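# Put heat sink and slip sheet into orange crate

## Task

Transfer the slip sheet (the thin flat sheet the finned heat sink sits on) and the heat sink into the orange crate that is empty. The sheet must end up lying flat on that crate's floor, with the heat sink standing on it, fins pointing upward. The heat sink is too wide for grip50. Afterwards, release everything, return every tool you used to the stand slot it came from, and leave the arm well away from the tools. A locked-on tool is treated as part of the arm.

## Robot and tools

ROBOT. One arm ending in a tool changer. Tools hang in a stand: grip50 (two-finger, 50 mm stroke), grip85 (two-finger, 85 mm stroke) and cup (suction). Only one arm, so each command row covers the whole robot.

FRAMES. Scene frame: origin on the table top under the arm base, +z up, +y to the left when facing along +x. The base may be tilted. Results report end_effector_position (metres) and end_effector_quat_wxyz: the centre of the changer's flat face, tool or not. The face's z axis points away from the arm; both grippers close along face x. Tool points in mm from the face centre, in face axes: grip50 grip point (0, -25, 180); grip85 (0, 0, 173) when closed, 13 mm nearer the face when fully open; cup rim centre (0, 0, 175). Reported positions get less accurate at long reach.

ROW LAYOUT. 14 numbers, each in [-1, 1], in this order: dx, dy, dz, rx, ry, rz, tool/lock, grip50_position, grip50_force_limit, grip50_speed, grip85_position, grip85_force_limit, grip85_speed, cup_suction. dx..rz are an offset, not a pose: they move the face relative to its measured pose at the start of the action, in the face's own axes. 1.0 = 0.6 m or 180 degrees; rx, ry, rz form a single rotation vector. Per step the command is clipped to 70 mm and 16 degrees from the measured pose, so large offsets need several actions.

execute_actions: actions = list of actions; each action = list of 1 to 15 rows; each row runs one 1/30 s step, and a short list repeats its last row to fill 15 steps. All rows of an action are offsets from that action's start pose, not chained. For the first action of a call, the start is the last pose a result reported. An empty list just returns state and images.

move: target = one row of 14 numbers, offsets from the pose in the latest result showing one. Straight path, 0.5 to 10 s (cut off at 10 s). speed in m/s, 0.002 to 0.5, default 0.25; turning up to twice that in rad/s. It does not slow for obstacles and can overshoot speed near a straight elbow. blocking=false returns after 0.5 s; then use wait or stop before new commands. The extra 'move:' line says done, off_target, moving, held or fault, plus limits (paced = pose clipped; held = some steps blocked, after which the arm may speed up) and distance from target.

wait: seconds 0 to 10; the arm keeps its last command. stop: brakes a running move; needs room. zoom_image: camera cam_high (672x504) or cam_wrist (616x616), region [x0, y0, x1, y1] pixels, at most 504x504. finished_scene: pass the current scene number once the goal holds; irreversible.

TOOL CONTROLS. tool/lock: positive locks, negative unlocks, 0 keeps the last command; about 1 s. Tool-specific numbers act only while tool_id names that tool and it is ready (its readings show numbers, not n/a). After locking, a gripper closes then opens by itself. grip50_position: +1 open (50 mm), pads touch near -0.65, -1 closes until blocked. grip85_position: +1 open (85 mm), pads meet near -0.8, -1 closes until blocked. Force limits: -1 = 20 N up to +1 = 185 N (grip50) or 235 N (grip85). Speeds: -1 about 20 mm/s to +1 about 150 mm/s. cup_suction above 0.01 = on, at or below 0.01 = off with venting; it persists between actions.

READINGS. plate_near, locked, unlocked, in_stand, unlock_refused, tool_id (grip50/grip85/cup/none). object_status: 0 moving, 1 blocked while opening, 2 blocked while closing (a grip), 3 reached target or pads met (also possible on thin items). grip50 opening mm ≈ (250 - grip50_position_measured) × 0.202; grip85 counts: 78≈60 mm, 130≈40 mm, 180≈20 mm, 230 pads meet. cup_suction_measured 0..1 (1 ≈ 75 kPa vacuum; near 0 = no seal); cup_part_present 1 above 0.50, 0 below 0.45. 'Hand target' is the pose being driven toward; 'pose unreachable' means the clearance check altered the command; HELD marks held-back steps; MOTOR HOT warns of overheating.

TOOL HANDLING. To pick a tool: put the face flat on its plate, centre within about 1 mm, tilt/turn within about 1 degree, face -y toward the fork's open side. When plate_near is 1, lock +1 and wait for locked 1. Raise 10 to 30 mm (about 20), slide at least 110 mm along face -y out of the fork, then lift. Return by the reverse path; when in_stand is 1, hold still, lock -1, wait for unlocked 1. Unlocking anywhere else is refused. Fork arms sit 40 to 70 mm either side of slot centre along face x, front ends 45 mm toward the open side, tops 18 mm under a hung plate face; slots 180 mm apart. Changer face is 63 mm wide; contact block extends 46 mm on -y, lock motor 58 mm on +y.

GRASPING. Hold position -1 and confirm object_status 2. A new position number (change ≥ 0.01) resets status and applies new force/speed. With the cup, seal the whole rim on a smooth flat area away from edges; vacuum pulls the object up to about 12 mm closer. Release: set down, suction off, rise 15 mm. Unlocking the cup drops its load.

AVOID. Loose objects may get nudged. Nothing may leave the table. The arm is stiff: aiming even slightly past a contact can trigger a stop; 150 N external force or joint load limits (waist, shoulder, elbow 139 N m; forearm roll, wrist pitch, wrist roll 34.8 N m, held weight included) cause a 10 s fault stop. Avoid drops, slips, slams and fast moves with held objects.

Each tool is called as name([rows], argument=value, ...), one row to a line, values as JSON.

## Session

execute_actions(actions=[])

Scene clock: 0.00 s.
end_effector_position=(+0.5050, +0.0208, +0.4416) locked=0 unlocked=1 plate_near=0 in_stand=0 unlock_refused=0 tool_id=none grip50_position_measured=n/a grip50_object_status=n/a grip85_position_measured=n/a grip85_object_status=n/a cup_suction_measured=n/a cup_part_present=n/a end_effector_quat_wxyz=(-0.005, +0.693, +0.721, -0.004)
Joint positions: [ 0.264  0.131  0.192 -0.001 -1.631 -0.263]
Joint velocities: [-0.    -0.001 -0.    -0.     0.     0.001]
Hand target: +0.505, +0.021, +0.442; -0.005, +0.693, +0.721, -0.004
camera_calibration (this result's frames):
cam_wrist: T_world_to_cam=[[-0.0166764, 0.997822, 0.0638151, -0.0366257], [0.963092, -0.00111868, 0.269171, -0.545653], [0.268656, 0.0659486, -0.960976, 0.335276], [0, 0, 0, 1]] pos_world=[0.43483, 0.0138246, 0.471403]

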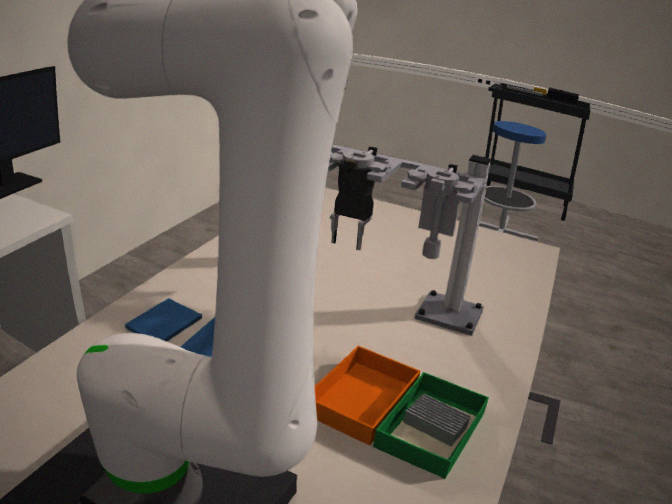

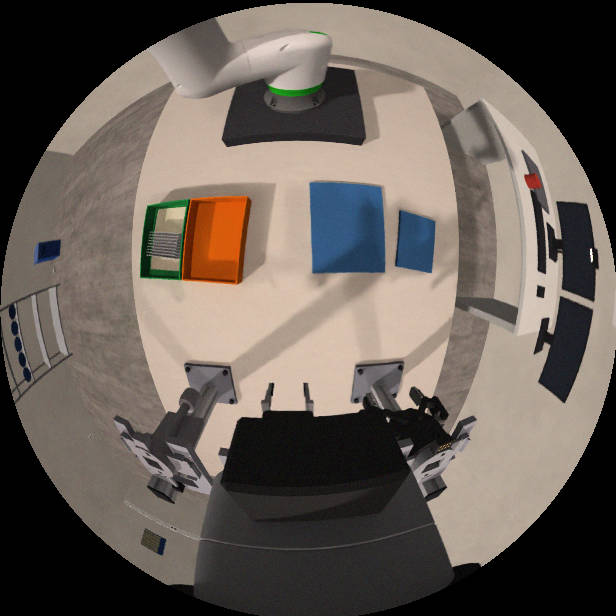

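move(target=[-0.03,0.325,0.015,-0.0055,0,0.015,0,1,0,0,1,0,0,0])

zoom_image(camera="cam_wrist", region=[56,220,560,460])

Scene clock: 5.60 s.
end_effector_position=(+0.7004, +0.0108, +0.4300) locked=0 unlocked=1 plate_near=0 in_stand=0 unlock_refused=0 tool_id=none grip50_position_measured=n/a grip50_object_status=n/a grip85_position_measured=n/a grip85_object_status=n/a cup_suction_measured=n/a cup_part_present=n/a end_effector_quat_wxyz=(+0.001, +0.709, +0.705, +0.002)
Joint positions: [ 0.164  0.697  0.952  0.002 -1.808 -0.21 ]
Joint velocities: [-0.001  0.008  0.014 -0.001 -0.01   0.   ]
Hand target: +0.700, +0.011, +0.430; +0.001, +0.709, +0.705, +0.002
Off the commanded pose: 0.000 m, 0 deg.
move: done
camera_calibration (this result's frames):
cam_wrist: T_world_to_cam=[[0.0290314, 0.997531, 0.0639451, -0.0546942], [0.957055, -0.0462, 0.286202, -0.733347], [0.28845, 0.0528901, -0.956033, 0.256424], [0, 0, 0, 1]] pos_world=[0.629476, 0.00711624, 0.458533]

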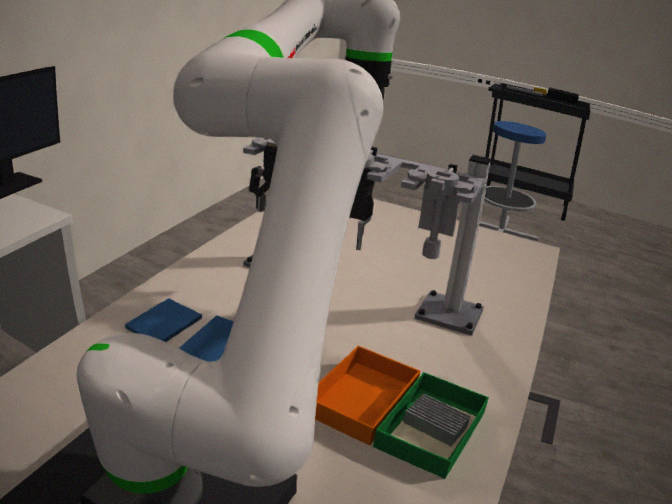

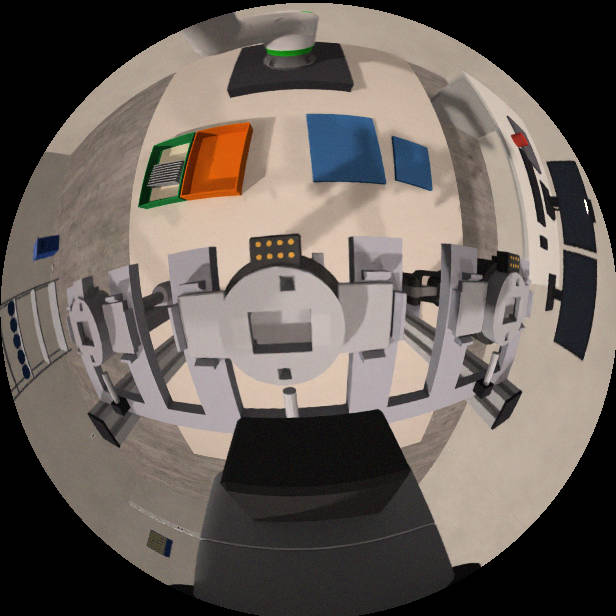

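Region (56, 220, 560, 460) of cam_wrist's 616x616 image, scaled by 1.000; it fills the top 240 rows of this view, and the rest is white.

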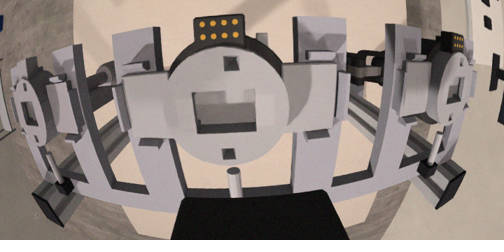

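move(target=[0.283,-0.056,0.081,0,0,-0.003,0,1,0,0,1,0,0,0], speed=0.15)

zoom_image(camera="cam_wrist", region=[130,300,490,490])

Scene clock: 11.27 s.
end_effector_position=(+0.6680, +0.1807, +0.3813) locked=0 unlocked=1 plate_near=0 in_stand=0 unlock_refused=0 tool_id=none grip50_position_measured=n/a grip50_object_status=n/a grip85_position_measured=n/a grip85_object_status=n/a cup_suction_measured=n/a cup_part_present=n/a end_effector_quat_wxyz=(+0.001, +0.706, +0.708, +0.002)
Joint positions: [ 0.418  0.636  0.738  0.007 -1.656 -0.455]
Joint velocities: [ 0.004  0.001  0.     0.     0.001 -0.002]
Hand target: +0.668, +0.181, +0.381; +0.001, +0.706, +0.708, +0.002
Off the commanded pose: 0.000 m, 0 deg.
move: done
camera_calibration (this result's frames):
cam_wrist: T_world_to_cam=[[0.0198111, 0.997757, 0.0639335, -0.214021], [0.957516, -0.0373352, 0.285954, -0.682342], [0.2877, 0.0555523, -0.956108, 0.210272], [0, 0, 0, 1]] pos_world=[0.597098, 0.176385, 0.409844]

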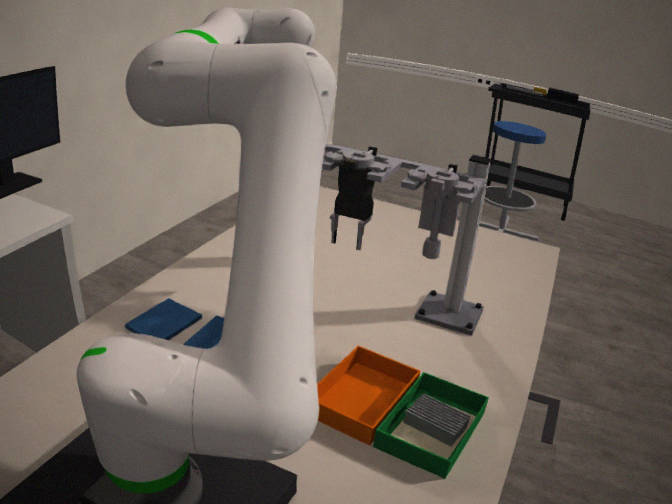

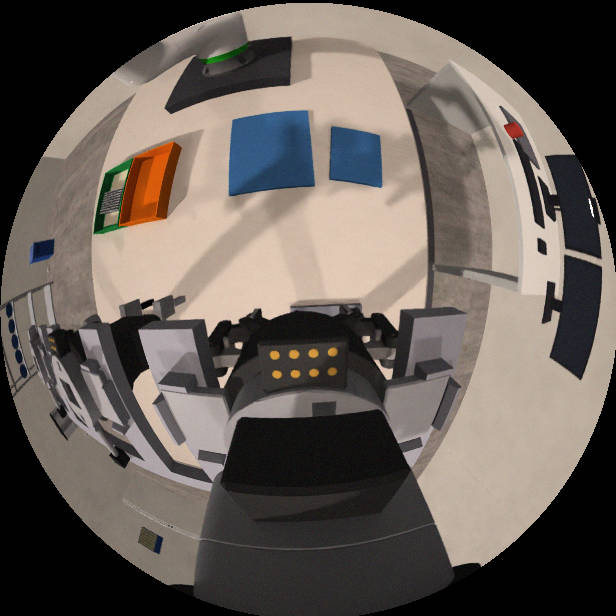

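Region (130, 300, 490, 490) of cam_wrist's 616x616 image, scaled by 1.400, with more detail than that image has; it fills the top 266 rows of this view, and the rest is white.

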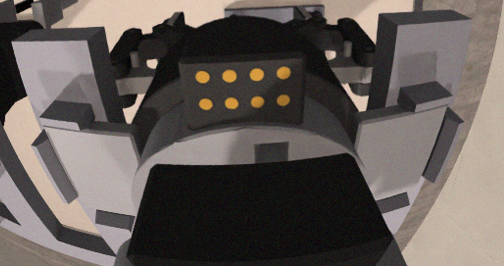

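move(target=[0,-0.004,0.0035,0,0,-0.003,0,1,0,0,1,0,0,0], speed=0.02)

zoom_image(camera="cam_wrist", region=[126,303,486,493])

Scene clock: 16.67 s.
end_effector_position=(+0.6656, +0.1807, +0.3792) locked=0 unlocked=1 plate_near=0 in_stand=0 unlock_refused=0 tool_id=none grip50_position_measured=n/a grip50_object_status=n/a grip85_position_measured=n/a grip85_object_status=n/a cup_suction_measured=n/a cup_part_present=n/a end_effector_quat_wxyz=(+0.001, +0.703, +0.711, +0.002)
Joint positions: [ 0.419  0.628  0.721  0.007 -1.647 -0.447]
Joint velocities: [-0.001 -0.003 -0.003  0.     0.002  0.001]
Hand target: +0.666, +0.181, +0.379; +0.001, +0.703, +0.711, +0.002
Off the commanded pose: 0.000 m, 0 deg.
move: done
camera_calibration (this result's frames):
cam_wrist: T_world_to_cam=[[0.0105397, 0.997901, 0.0638919, -0.207673], [0.957824, -0.0284244, 0.285946, -0.681296], [0.287162, 0.0581834, -0.956113, 0.208841], [0, 0, 0, 1]] pos_world=[0.594779, 0.175721, 0.407758]

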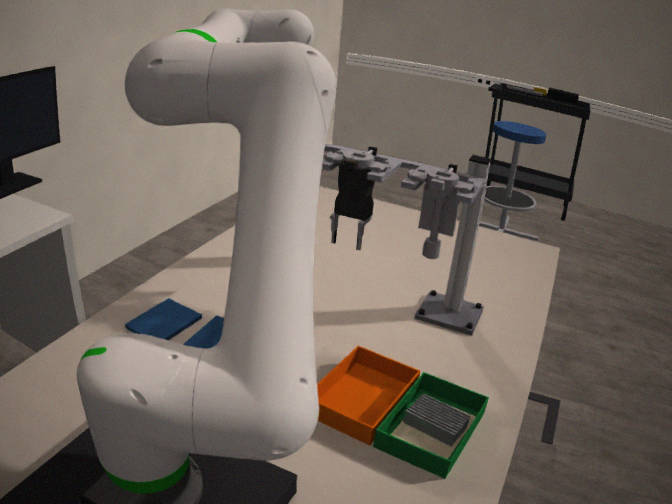

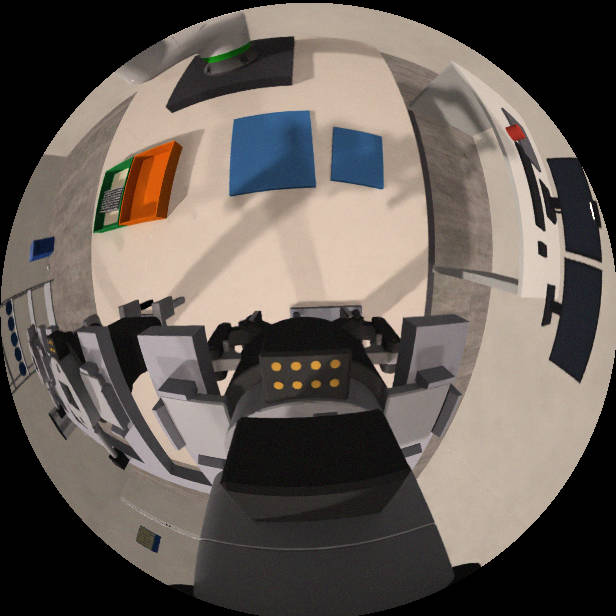

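Region (126, 303, 486, 493) of cam_wrist's 616x616 image, scaled by 1.400, with more detail than that image has; it fills the top 266 rows of this view, and the rest is white.

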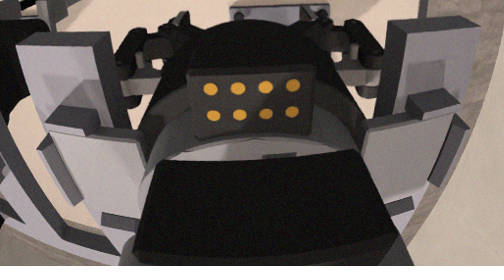

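Matches closely.

move(target=[0.0007,0,0.01,0,0,0,0,1,0,0,1,0,0,0], speed=0.015)

move(target=[0,0,0.018,0,0,0,0,1,0,0,1,0,0,0], speed=0.01)

Scene clock: 21.63 s.
end_effector_position=(+0.6656, +0.1811, +0.3733) locked=0 unlocked=1 plate_near=0 in_stand=0 unlock_refused=0 tool_id=none grip50_position_measured=n/a grip50_object_status=n/a grip85_position_measured=n/a grip85_object_status=n/a cup_suction_measured=n/a cup_part_present=n/a end_effector_quat_wxyz=(+0.001, +0.703, +0.711, +0.002)
Joint positions: [ 0.42   0.627  0.705  0.007 -1.632 -0.447]
Joint velocities: [-0.     0.002 -0.002 -0.     0.002 -0.001]
Hand target: +0.666, +0.181, +0.373; +0.001, +0.703, +0.711, +0.002
Off the commanded pose: 0.000 m, 0 deg.
move: done
camera_calibration (this result's frames):
cam_wrist: T_world_to_cam=[[0.0104769, 0.997903, 0.0638796, -0.207658], [0.957827, -0.0283603, 0.285941, -0.679621], [0.287153, 0.0581899, -0.956116, 0.203161], [0, 0, 0, 1]] pos_world=[0.594797, 0.176127, 0.401842]

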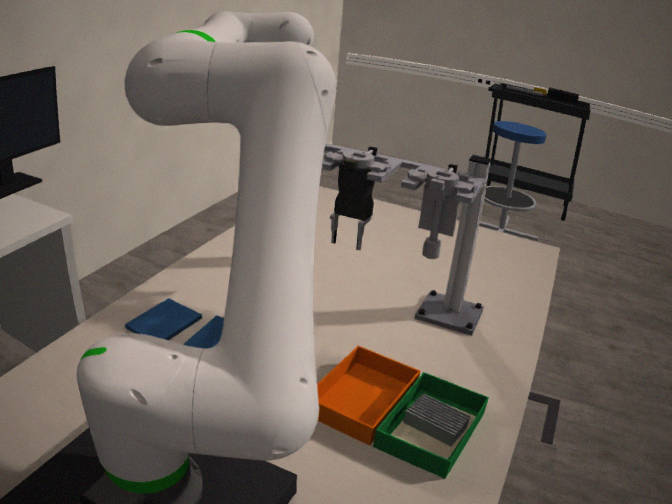

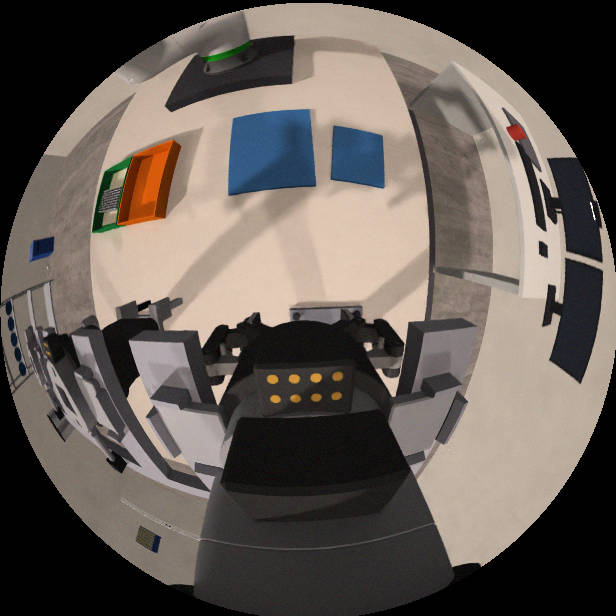

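Scene clock: 22.93 s.
end_effector_position=(+0.6657, +0.1811, +0.3626) locked=0 unlocked=1 plate_near=0 in_stand=1 unlock_refused=0 tool_id=none grip50_position_measured=n/a grip50_object_status=n/a grip85_position_measured=n/a grip85_object_status=n/a cup_suction_measured=n/a cup_part_present=n/a end_effector_quat_wxyz=(+0.001, +0.703, +0.711, +0.002)
Joint positions: [ 0.42   0.626  0.678  0.007 -1.606 -0.447]
Joint velocities: [-0.001 -0.    -0.001  0.     0.002 -0.001]
Hand target: +0.666, +0.181, +0.363; +0.001, +0.703, +0.711, +0.002
Off the commanded pose: 0.000 m, 0 deg.
move: done
camera_calibration (this result's frames):
cam_wrist: T_world_to_cam=[[0.0105302, 0.997903, 0.0638678, -0.206982], [0.957826, -0.0284082, 0.285941, -0.676589], [0.287156, 0.0581632, -0.956116, 0.192893], [0, 0, 0, 1]] pos_world=[0.594844, 0.176108, 0.391113]

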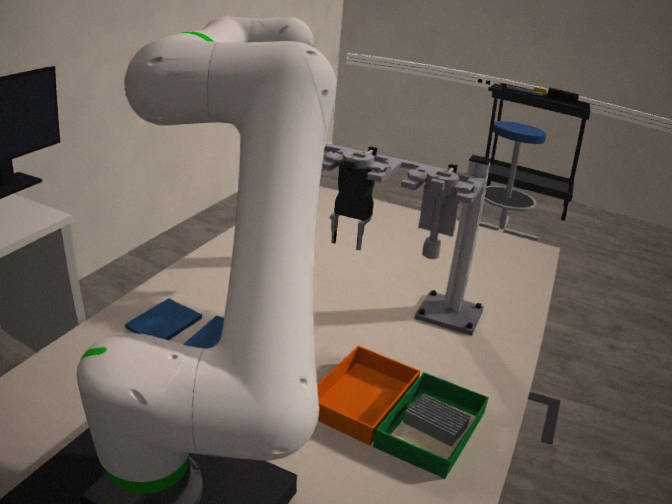

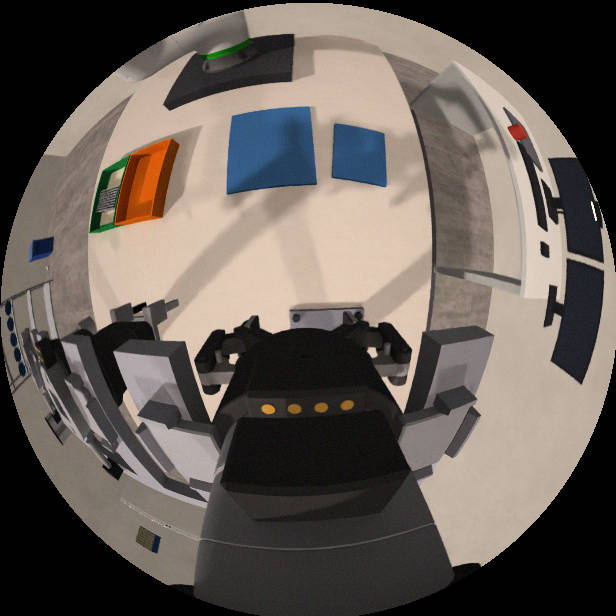

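execute_actions([
  [[0,0,0.0018,0,0,0,0,1,0,0,1,0,0,0]],
  [[0,0,0,0,0,0,1,1,0,0,1,0,0,0]],
  [[0,0,0,0,0,0,1,1,0,0,1,0,0,0]],
  [[0,0,0,0,0,0,1,1,0,0,1,0,0,0]],
])

move(target=[0,0,-0.033,0,0,0,0,1,0,0,1,0,0,0], speed=0.05)

move(target=[0,-0.3,0,0,0,0,0,1,0,0,1,0,0,0])

move(target=[-0.815,-0.17,0.12,0,0,0.55,0,1,0,0,1,0,0,0], speed=0.45)

zoom_image(camera="cam_wrist", region=[200,150,400,350])

Scene clock: 30.87 s.
end_effector_position=(+0.6656, +0.1811, +0.3614) locked=1 unlocked=0 plate_near=1 in_stand=1 unlock_refused=0 tool_id=grip85 grip50_position_measured=n/a grip50_object_status=n/a grip85_position_measured=n/a grip85_object_status=n/a cup_suction_measured=n/a cup_part_present=n/a end_effector_quat_wxyz=(+0.001, +0.703, +0.711, +0.002)
Joint positions: [ 0.42   0.625  0.675  0.007 -1.604 -0.447]
Joint velocities: [ 0.002 -0.001  0.001 -0.    -0.    -0.   ]
Hand target: +0.666, +0.181, +0.361; +0.001, +0.703, +0.711, +0.002
Off the commanded pose: 0.000 m, 0 deg.
Step readings (end_effector_position; steps 1 to 15: 1st action; 16 to 30: 2nd action; 31 to 45: 3rd action; 46 to 60: 4th action):
0: (+0.6656, +0.1811, +0.3625)
1: (+0.6656, +0.1811, +0.3624)
2: (+0.6656, +0.1811, +0.3621)
4: (+0.6657, +0.1811, +0.3617)
8: (+0.6657, +0.1811, +0.3615)
15: (+0.6657, +0.1811, +0.3615)
16: (+0.6657, +0.1811, +0.3615)
17: (+0.6657, +0.1811, +0.3615)
19: (+0.6657, +0.1811, +0.3615)
23: (+0.6657, +0.1811, +0.3615)
30: (+0.6657, +0.1811, +0.3615)
31: (+0.6657, +0.1811, +0.3615)
32: (+0.6657, +0.1811, +0.3615)
34: (+0.6657, +0.1811, +0.3615)
38: (+0.6656, +0.1811, +0.3614)
45: (+0.6656, +0.1811, +0.3614)
46: (+0.6656, +0.1811, +0.3614)
47: (+0.6656, +0.1811, +0.3614)
49: (+0.6656, +0.1811, +0.3614)
53: (+0.6656, +0.1811, +0.3614)
60: end_effector_position above
camera_calibration (this result's frames):
cam_wrist: T_world_to_cam=[[0.0105317, 0.9979, 0.0639182, -0.206935], [0.957845, -0.0284202, 0.285877, -0.676241], [0.287093, 0.058213, -0.956132, 0.191864], [0, 0, 0, 1]] pos_world=[0.594831, 0.176112, 0.389996]

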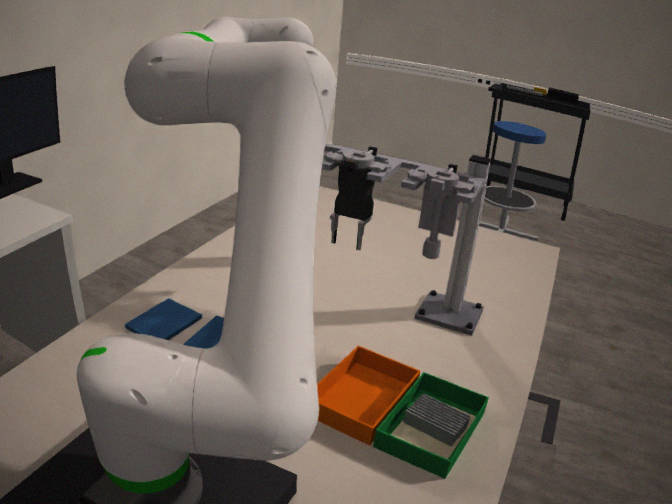

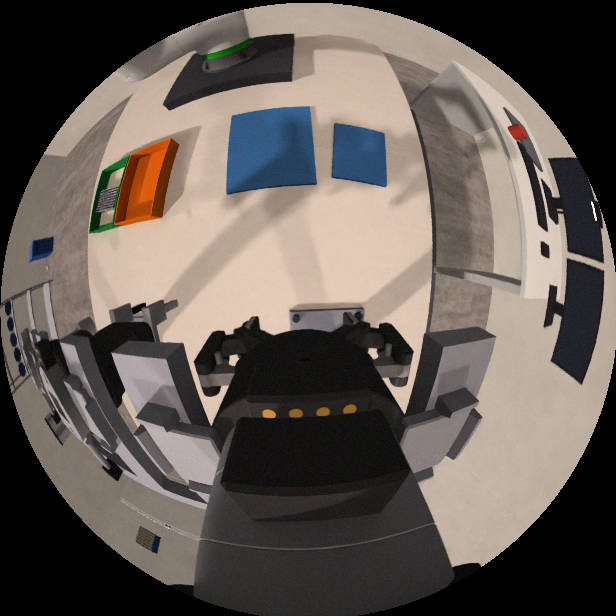

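Scene clock: 31.63 s.
end_effector_position=(+0.6656, +0.1811, +0.3811) locked=1 unlocked=0 plate_near=1 in_stand=0 unlock_refused=0 tool_id=grip85 grip50_position_measured=n/a grip50_object_status=n/a grip85_position_measured=n/a grip85_object_status=n/a cup_suction_measured=n/a cup_part_present=n/a end_effector_quat_wxyz=(+0.001, +0.703, +0.711, +0.002)
Joint positions: [ 0.42   0.629  0.726  0.007 -1.652 -0.447]
Joint velocities: [-0.001  0.001  0.004 -0.    -0.004  0.   ]
Hand target: +0.666, +0.181, +0.381; +0.001, +0.703, +0.711, +0.002
Off the commanded pose: 0.000 m, 0 deg.
move: done
camera_calibration (this result's frames):
cam_wrist: T_world_to_cam=[[0.0106221, 0.997904, 0.0638415, -0.208213], [0.957829, -0.0284876, 0.285922, -0.681798], [0.287142, 0.0581121, -0.956124, 0.210697], [0, 0, 0, 1]] pos_world=[0.594758, 0.17611, 0.409686]

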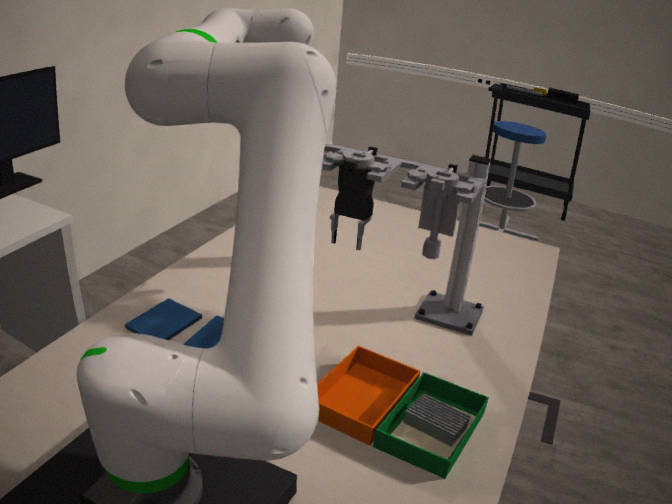

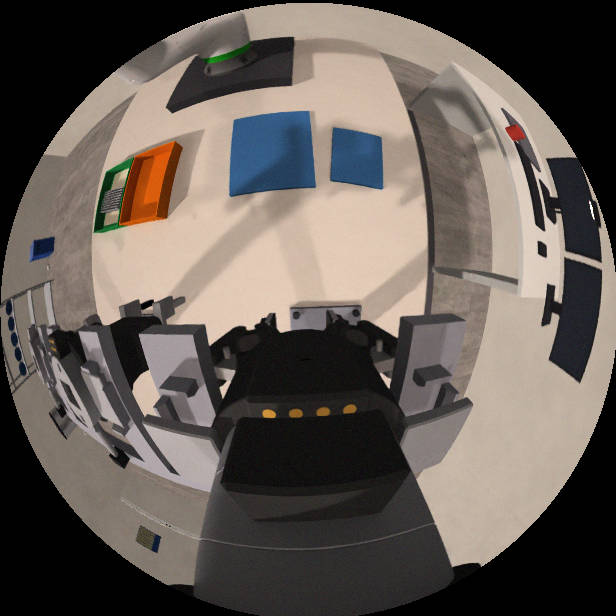

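Scene clock: 32.90 s.
end_effector_position=(+0.4856, +0.1788, +0.3804) locked=1 unlocked=0 plate_near=1 in_stand=0 unlock_refused=0 tool_id=grip85 grip50_position_measured=n/a grip50_object_status=n/a grip85_position_measured=n/a grip85_object_status=n/a cup_suction_measured=n/a cup_part_present=n/a end_effector_quat_wxyz=(+0.001, +0.703, +0.711, +0.002)
Joint positions: [ 0.575  0.157  0.075  0.009 -1.474 -0.604]
Joint velocities: [ 0.002 -0.003 -0.004  0.001  0.001 -0.002]
Hand target: +0.486, +0.179, +0.380; +0.001, +0.703, +0.711, +0.002
Off the commanded pose: 0.000 m, 0 deg.
move: done
camera_calibration (this result's frames):
cam_wrist: T_world_to_cam=[[0.0108075, 0.997904, 0.0638068, -0.204058], [0.95791, -0.0286382, 0.285636, -0.509179], [0.286865, 0.0580341, -0.956212, 0.261928], [0, 0, 0, 1]] pos_world=[0.414815, 0.173847, 0.408919]

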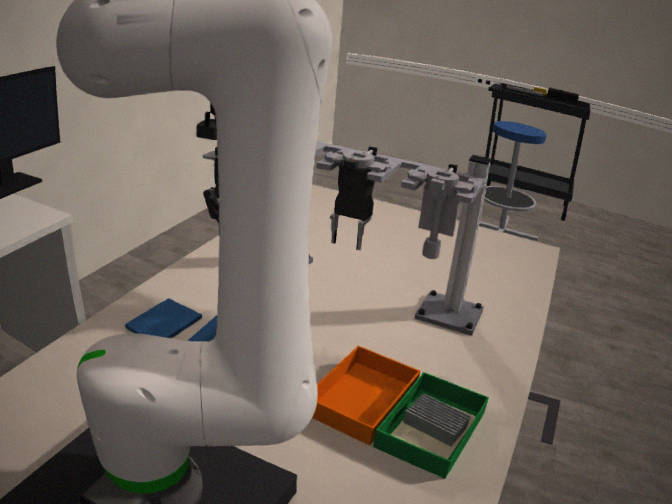

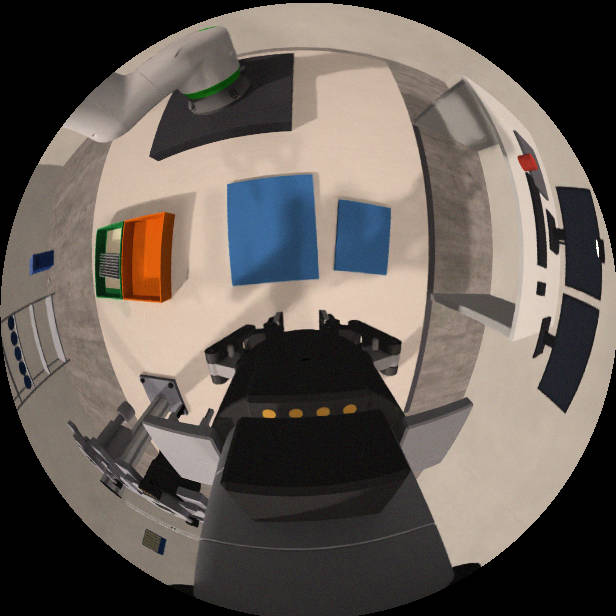

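Scene clock: 35.37 s.
end_effector_position=(+0.3902, -0.3114, +0.3080) locked=1 unlocked=0 plate_near=1 in_stand=0 unlock_refused=0 tool_id=grip85 grip50_position_measured=n/a grip50_object_status=n/a grip85_position_measured=3 grip85_object_status=3 cup_suction_measured=n/a cup_part_present=n/a end_effector_quat_wxyz=(-0.001, +0.997, -0.072, +0.002)
Joint positions: [-0.457  0.147 -0.105 -0.009 -1.302 -1.297]
Joint velocities: [-0.003  0.003  0.005  0.    -0.    -0.002]
Hand target: +0.390, -0.312, +0.308; -0.001, +0.997, -0.073, +0.002
Off the commanded pose: 0.001 m, 0 deg.
move: done
camera_calibration (this result's frames):
cam_wrist: T_world_to_cam=[[0.983656, -0.166936, 0.0674766, -0.452695], [-0.179271, -0.942981, 0.280445, -0.25054], [0.0168128, -0.287958, -0.957495, 0.246589], [0, 0, 0, 1]] pos_world=[0.396236, -0.240817, 0.336917]

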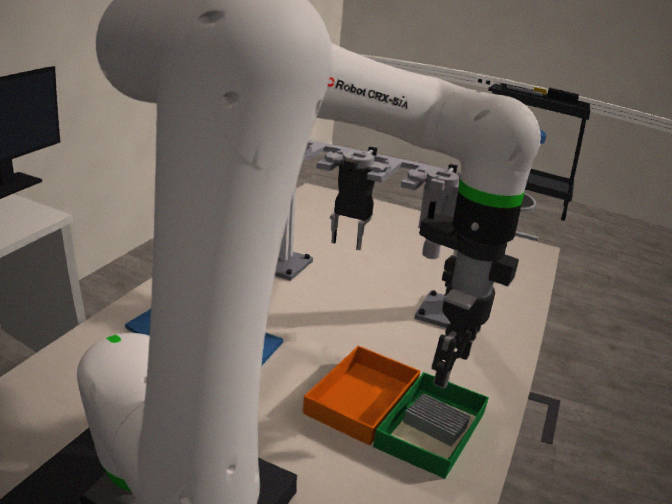

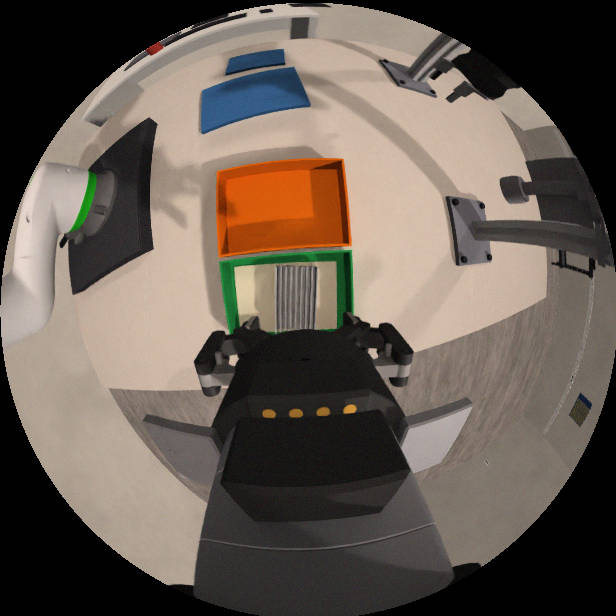

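Region (200, 150, 400, 350) of cam_wrist's 616x616 image, scaled by 2.520, with more detail than that image has.

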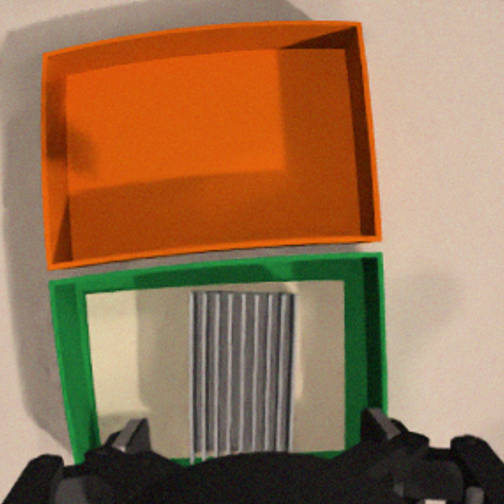

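move(target=[-0.007,-0.005,0.12,0,0,0.016,0,1,0,0,0.8,0,0,0], speed=0.15)

zoom_image(camera="cam_wrist", region=[220,240,388,350])

Scene clock: 39.73 s.
end_effector_position=(+0.3867, -0.3078, +0.2361) locked=1 unlocked=0 plate_near=1 in_stand=0 unlock_refused=0 tool_id=grip85 grip50_position_measured=n/a grip50_object_status=n/a grip85_position_measured=28 grip85_object_status=3 cup_suction_measured=n/a cup_part_present=n/a end_effector_quat_wxyz=(-0.001, +0.995, -0.097, +0.002)
Joint positions: [-0.452  0.196 -0.225 -0.009 -1.133 -1.35 ]
Joint velocities: [-0.001  0.003 -0.002  0.     0.003  0.   ]
Hand target: +0.387, -0.308, +0.236; -0.001, +0.995, -0.098, +0.002
Off the commanded pose: 0.000 m, 0 deg.
move: done
camera_calibration (this result's frames):
cam_wrist: T_world_to_cam=[[0.974007, -0.216261, 0.0673983, -0.455276], [-0.226509, -0.932818, 0.280259, -0.206187], [0.0022614, -0.28824, -0.957556, 0.184383], [0, 0, 0, 1]] pos_world=[0.396322, -0.237647, 0.265028]

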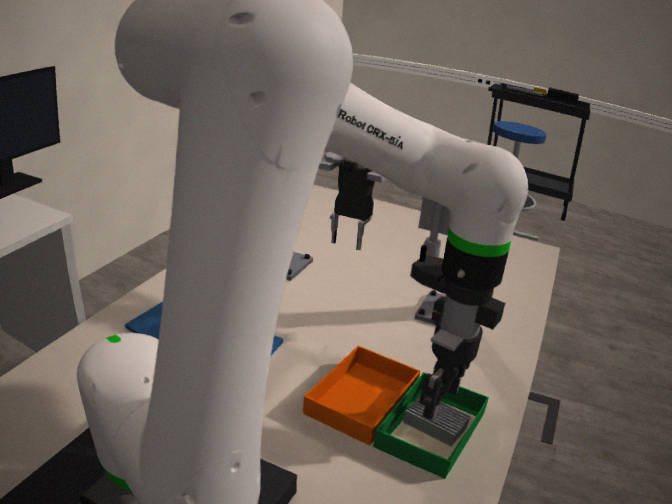

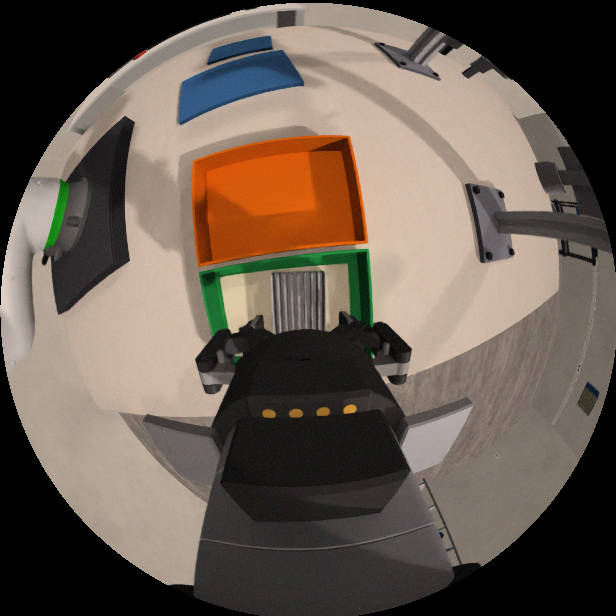

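Region (220, 240, 388, 350) of cam_wrist's 616x616 image, scaled by 3.000, with more detail than that image has; it fills the top 330 rows of this view, and the rest is white.

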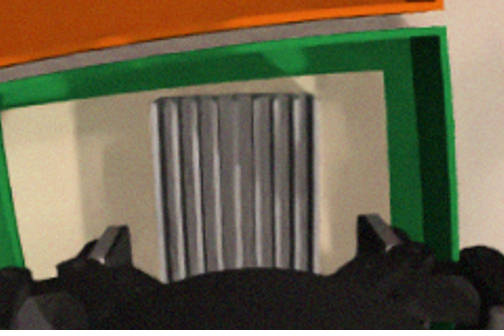

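move(target=[-0.001,0,0.061,0,0,0,0,1,0,0,0.65,0,0.5,0], speed=0.05)

move(target=[0,0,0,0,0,0,0,1,0,0,-1,-0.4,-0.6,0])

move(target=[0,0,-0.11,0,0,0,0,1,0,0,-1,-0.4,-0.6,0], speed=0.12)

move(target=[-0.174,-0.701,0,0,0,-0.566,0,1,0,0,-1,-0.4,-0.6,0], speed=0.4)

move(target=[0,0,0.092,0,0,0,0,1,0,0,-1,-0.4,-0.6,0], speed=0.1)

Scene clock: 48.67 s.
end_effector_position=(+0.3863, -0.3077, +0.1996) locked=1 unlocked=0 plate_near=1 in_stand=0 unlock_refused=0 tool_id=grip85 grip50_position_measured=n/a grip50_object_status=n/a grip85_position_measured=47 grip85_object_status=3 cup_suction_measured=n/a cup_part_present=n/a end_effector_quat_wxyz=(-0.001, +0.995, -0.098, +0.002)
Joint positions: [-0.452  0.237 -0.27  -0.009 -1.048 -1.35 ]
Joint velocities: [-0.     0.001 -0.001 -0.     0.002  0.001]
Hand target: +0.386, -0.308, +0.199; -0.001, +0.995, -0.098, +0.002
Off the commanded pose: 0.000 m, 0 deg.
move: done
camera_calibration (this result's frames):
cam_wrist: T_world_to_cam=[[0.973982, -0.216366, 0.0674094, -0.452373], [-0.226612, -0.932795, 0.280251, -0.195893], [0.00224253, -0.288235, -0.957557, 0.14947], [0, 0, 0, 1]] pos_world=[0.395877, -0.237524, 0.228519]

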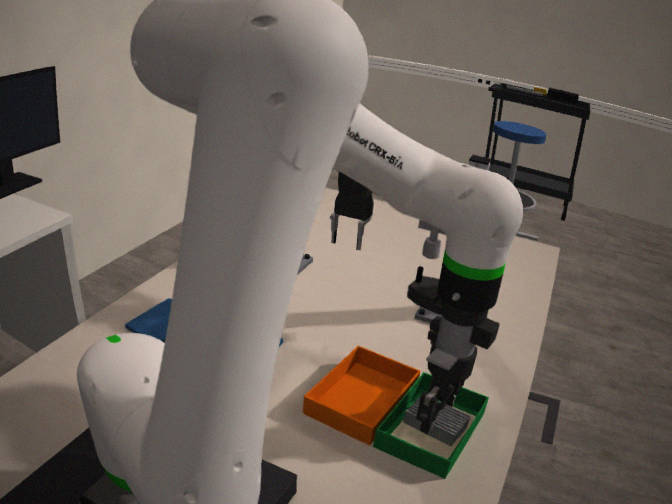

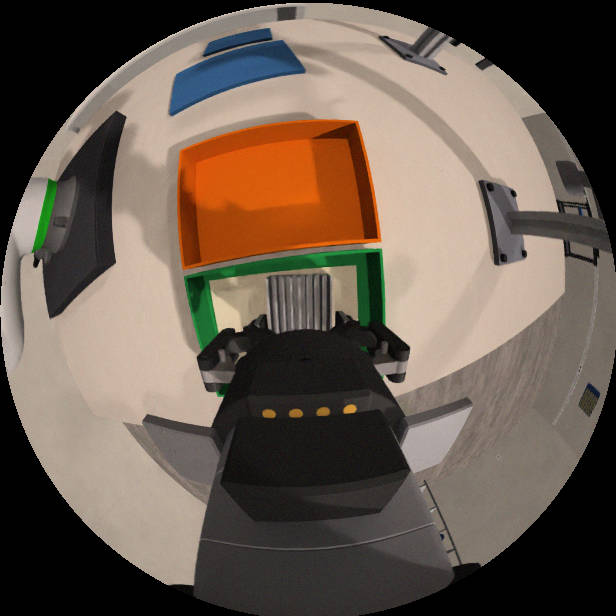

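Scene clock: 49.23 s.
end_effector_position=(+0.3863, -0.3077, +0.1996) locked=1 unlocked=0 plate_near=1 in_stand=0 unlock_refused=0 tool_id=grip85 grip50_position_measured=n/a grip50_object_status=n/a grip85_position_measured=80 grip85_object_status=2 cup_suction_measured=n/a cup_part_present=n/a end_effector_quat_wxyz=(-0.001, +0.995, -0.098, +0.002)
Joint positions: [-0.452  0.237 -0.27  -0.009 -1.048 -1.35 ]
Joint velocities: [-0.001  0.003  0.001 -0.     0.001 -0.001]
Hand target: +0.386, -0.308, +0.200; -0.001, +0.995, -0.098, +0.002
Off the commanded pose: 0.000 m, 0 deg.
move: done
camera_calibration (this result's frames):
cam_wrist: T_world_to_cam=[[0.97399, -0.216344, 0.0673661, -0.452355], [-0.226579, -0.932805, 0.280243, -0.19589], [0.00221054, -0.288218, -0.957562, 0.149469], [0, 0, 0, 1]] pos_world=[0.395875, -0.237512, 0.228496]

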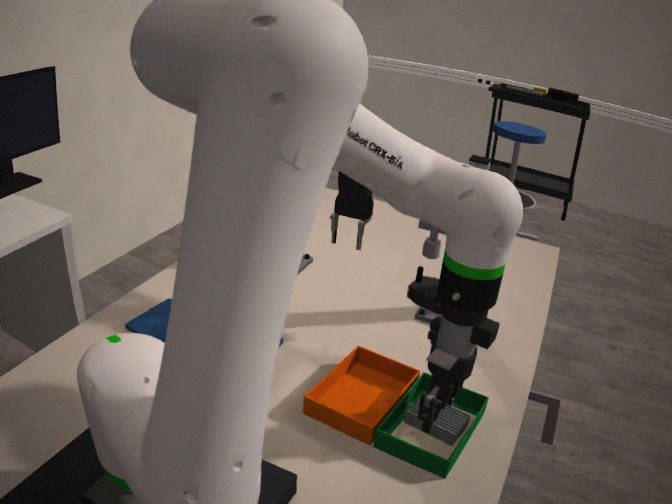

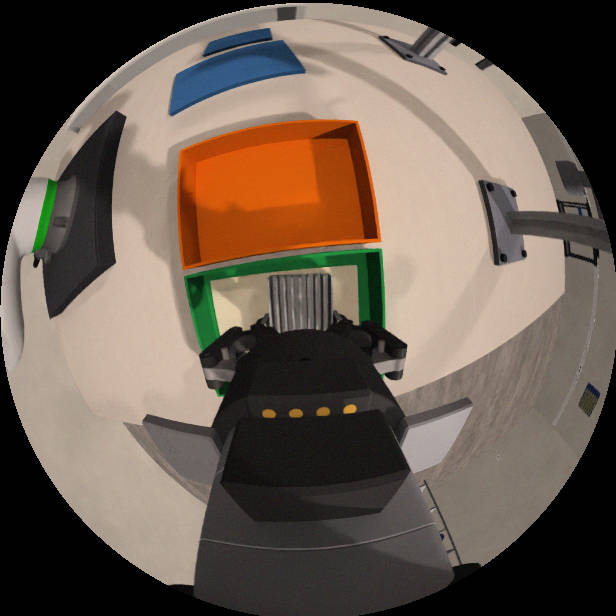

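Scene clock: 50.17 s.
end_effector_position=(+0.3860, -0.3077, +0.2654) locked=1 unlocked=0 plate_near=1 in_stand=0 unlock_refused=0 tool_id=grip85 grip50_position_measured=n/a grip50_object_status=n/a grip85_position_measured=80 grip85_object_status=2 cup_suction_measured=n/a cup_part_present=n/a end_effector_quat_wxyz=(-0.001, +0.995, -0.097, +0.002)
Joint positions: [-0.453  0.166 -0.187 -0.009 -1.201 -1.35 ]
Joint velocities: [ 0.001 -0.003  0.001 -0.001 -0.004 -0.001]
Hand target: +0.386, -0.308, +0.266; -0.001, +0.995, -0.097, +0.002
Off the commanded pose: 0.000 m, 0 deg.
move: done
camera_calibration (this result's frames):
cam_wrist: T_world_to_cam=[[0.974028, -0.216179, 0.0673561, -0.456511], [-0.226418, -0.932852, 0.280218, -0.214478], [0.00225589, -0.288191, -0.95757, 0.212525], [0, 0, 0, 1]] pos_world=[0.395613, -0.237517, 0.294357]

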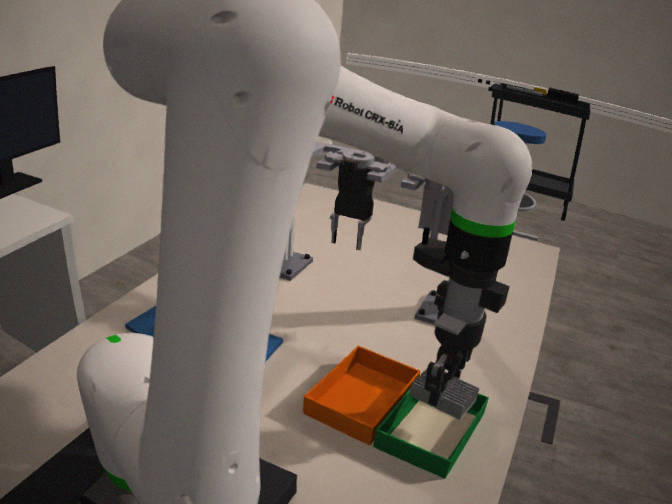

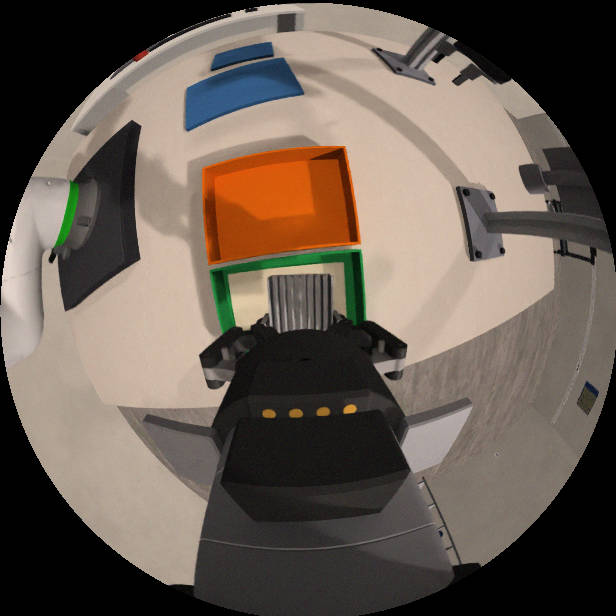

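Scene clock: 52.93 s.
end_effector_position=(+0.3647, +0.1251, +0.2653) locked=1 unlocked=0 plate_near=1 in_stand=0 unlock_refused=0 tool_id=grip85 grip50_position_measured=n/a grip50_object_status=n/a grip85_position_measured=80 grip85_object_status=2 cup_suction_measured=n/a cup_part_present=n/a end_effector_quat_wxyz=(+0.001, +0.703, +0.711, +0.002)
Joint positions: [ 0.645 -0.112 -0.479  0.011 -1.189 -0.677]
Joint velocities: [ 0.002  0.001  0.001  0.    -0.001  0.003]
Hand target: +0.365, +0.125, +0.265; +0.001, +0.703, +0.711, +0.002
Off the commanded pose: 0.001 m, 0 deg.
move: done
camera_calibration (this result's frames):
cam_wrist: T_world_to_cam=[[0.010942, 0.997912, 0.0636604, -0.141814], [0.957892, -0.0287282, 0.285688, -0.362002], [0.286921, 0.0578538, -0.956206, 0.189773], [0, 0, 0, 1]] pos_world=[0.29386, 0.120139, 0.293909]

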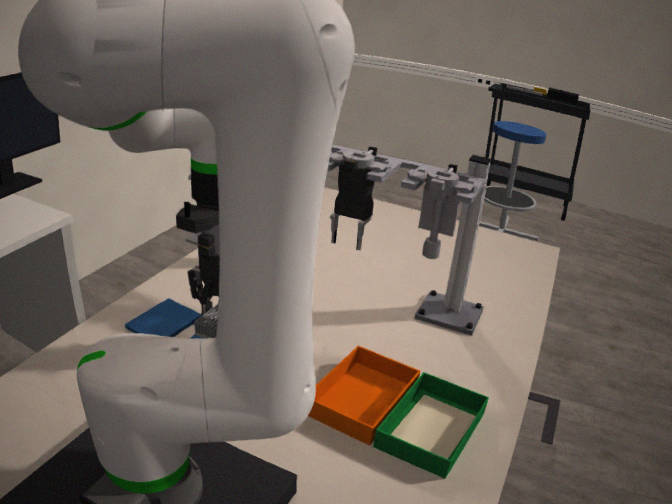

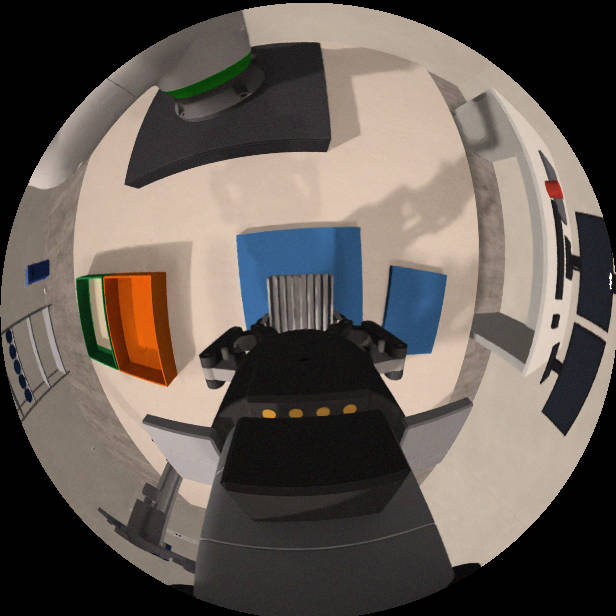

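Scene clock: 53.87 s.
end_effector_position=(+0.3649, +0.1250, +0.2103) locked=1 unlocked=0 plate_near=1 in_stand=0 unlock_refused=0 tool_id=grip85 grip50_position_measured=n/a grip50_object_status=n/a grip85_position_measured=80 grip85_object_status=2 cup_suction_measured=n/a cup_part_present=n/a end_effector_quat_wxyz=(+0.001, +0.703, +0.711, +0.002)
Joint positions: [ 0.643 -0.044 -0.559  0.012 -1.042 -0.678]
Joint velocities: [ 0.     0.005 -0.001  0.     0.003 -0.003]
Hand target: +0.365, +0.125, +0.210; +0.001, +0.703, +0.711, +0.002
Off the commanded pose: 0.000 m, 0 deg.
move: done
camera_calibration (this result's frames):
cam_wrist: T_world_to_cam=[[0.0108315, 0.997915, 0.0636258, -0.138227], [0.957881, -0.0286151, 0.285736, -0.346493], [0.286961, 0.057851, -0.956194, 0.13704], [0, 0, 0, 1]] pos_world=[0.294071, 0.120096, 0.238837]

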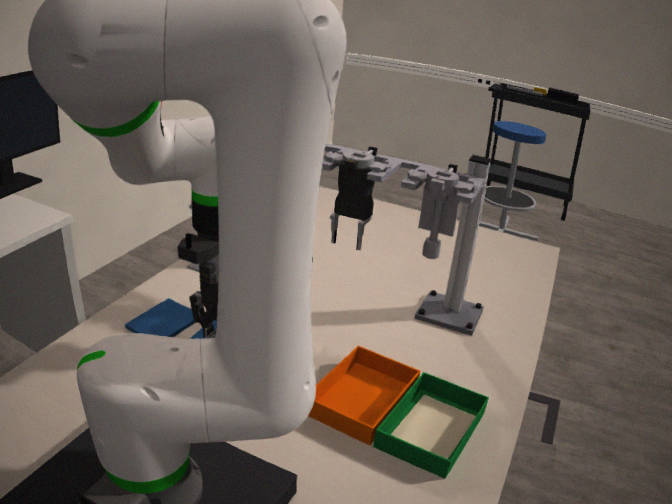

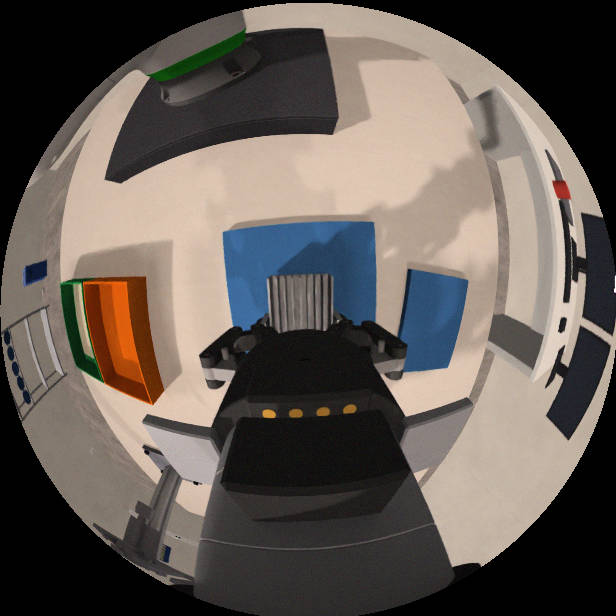

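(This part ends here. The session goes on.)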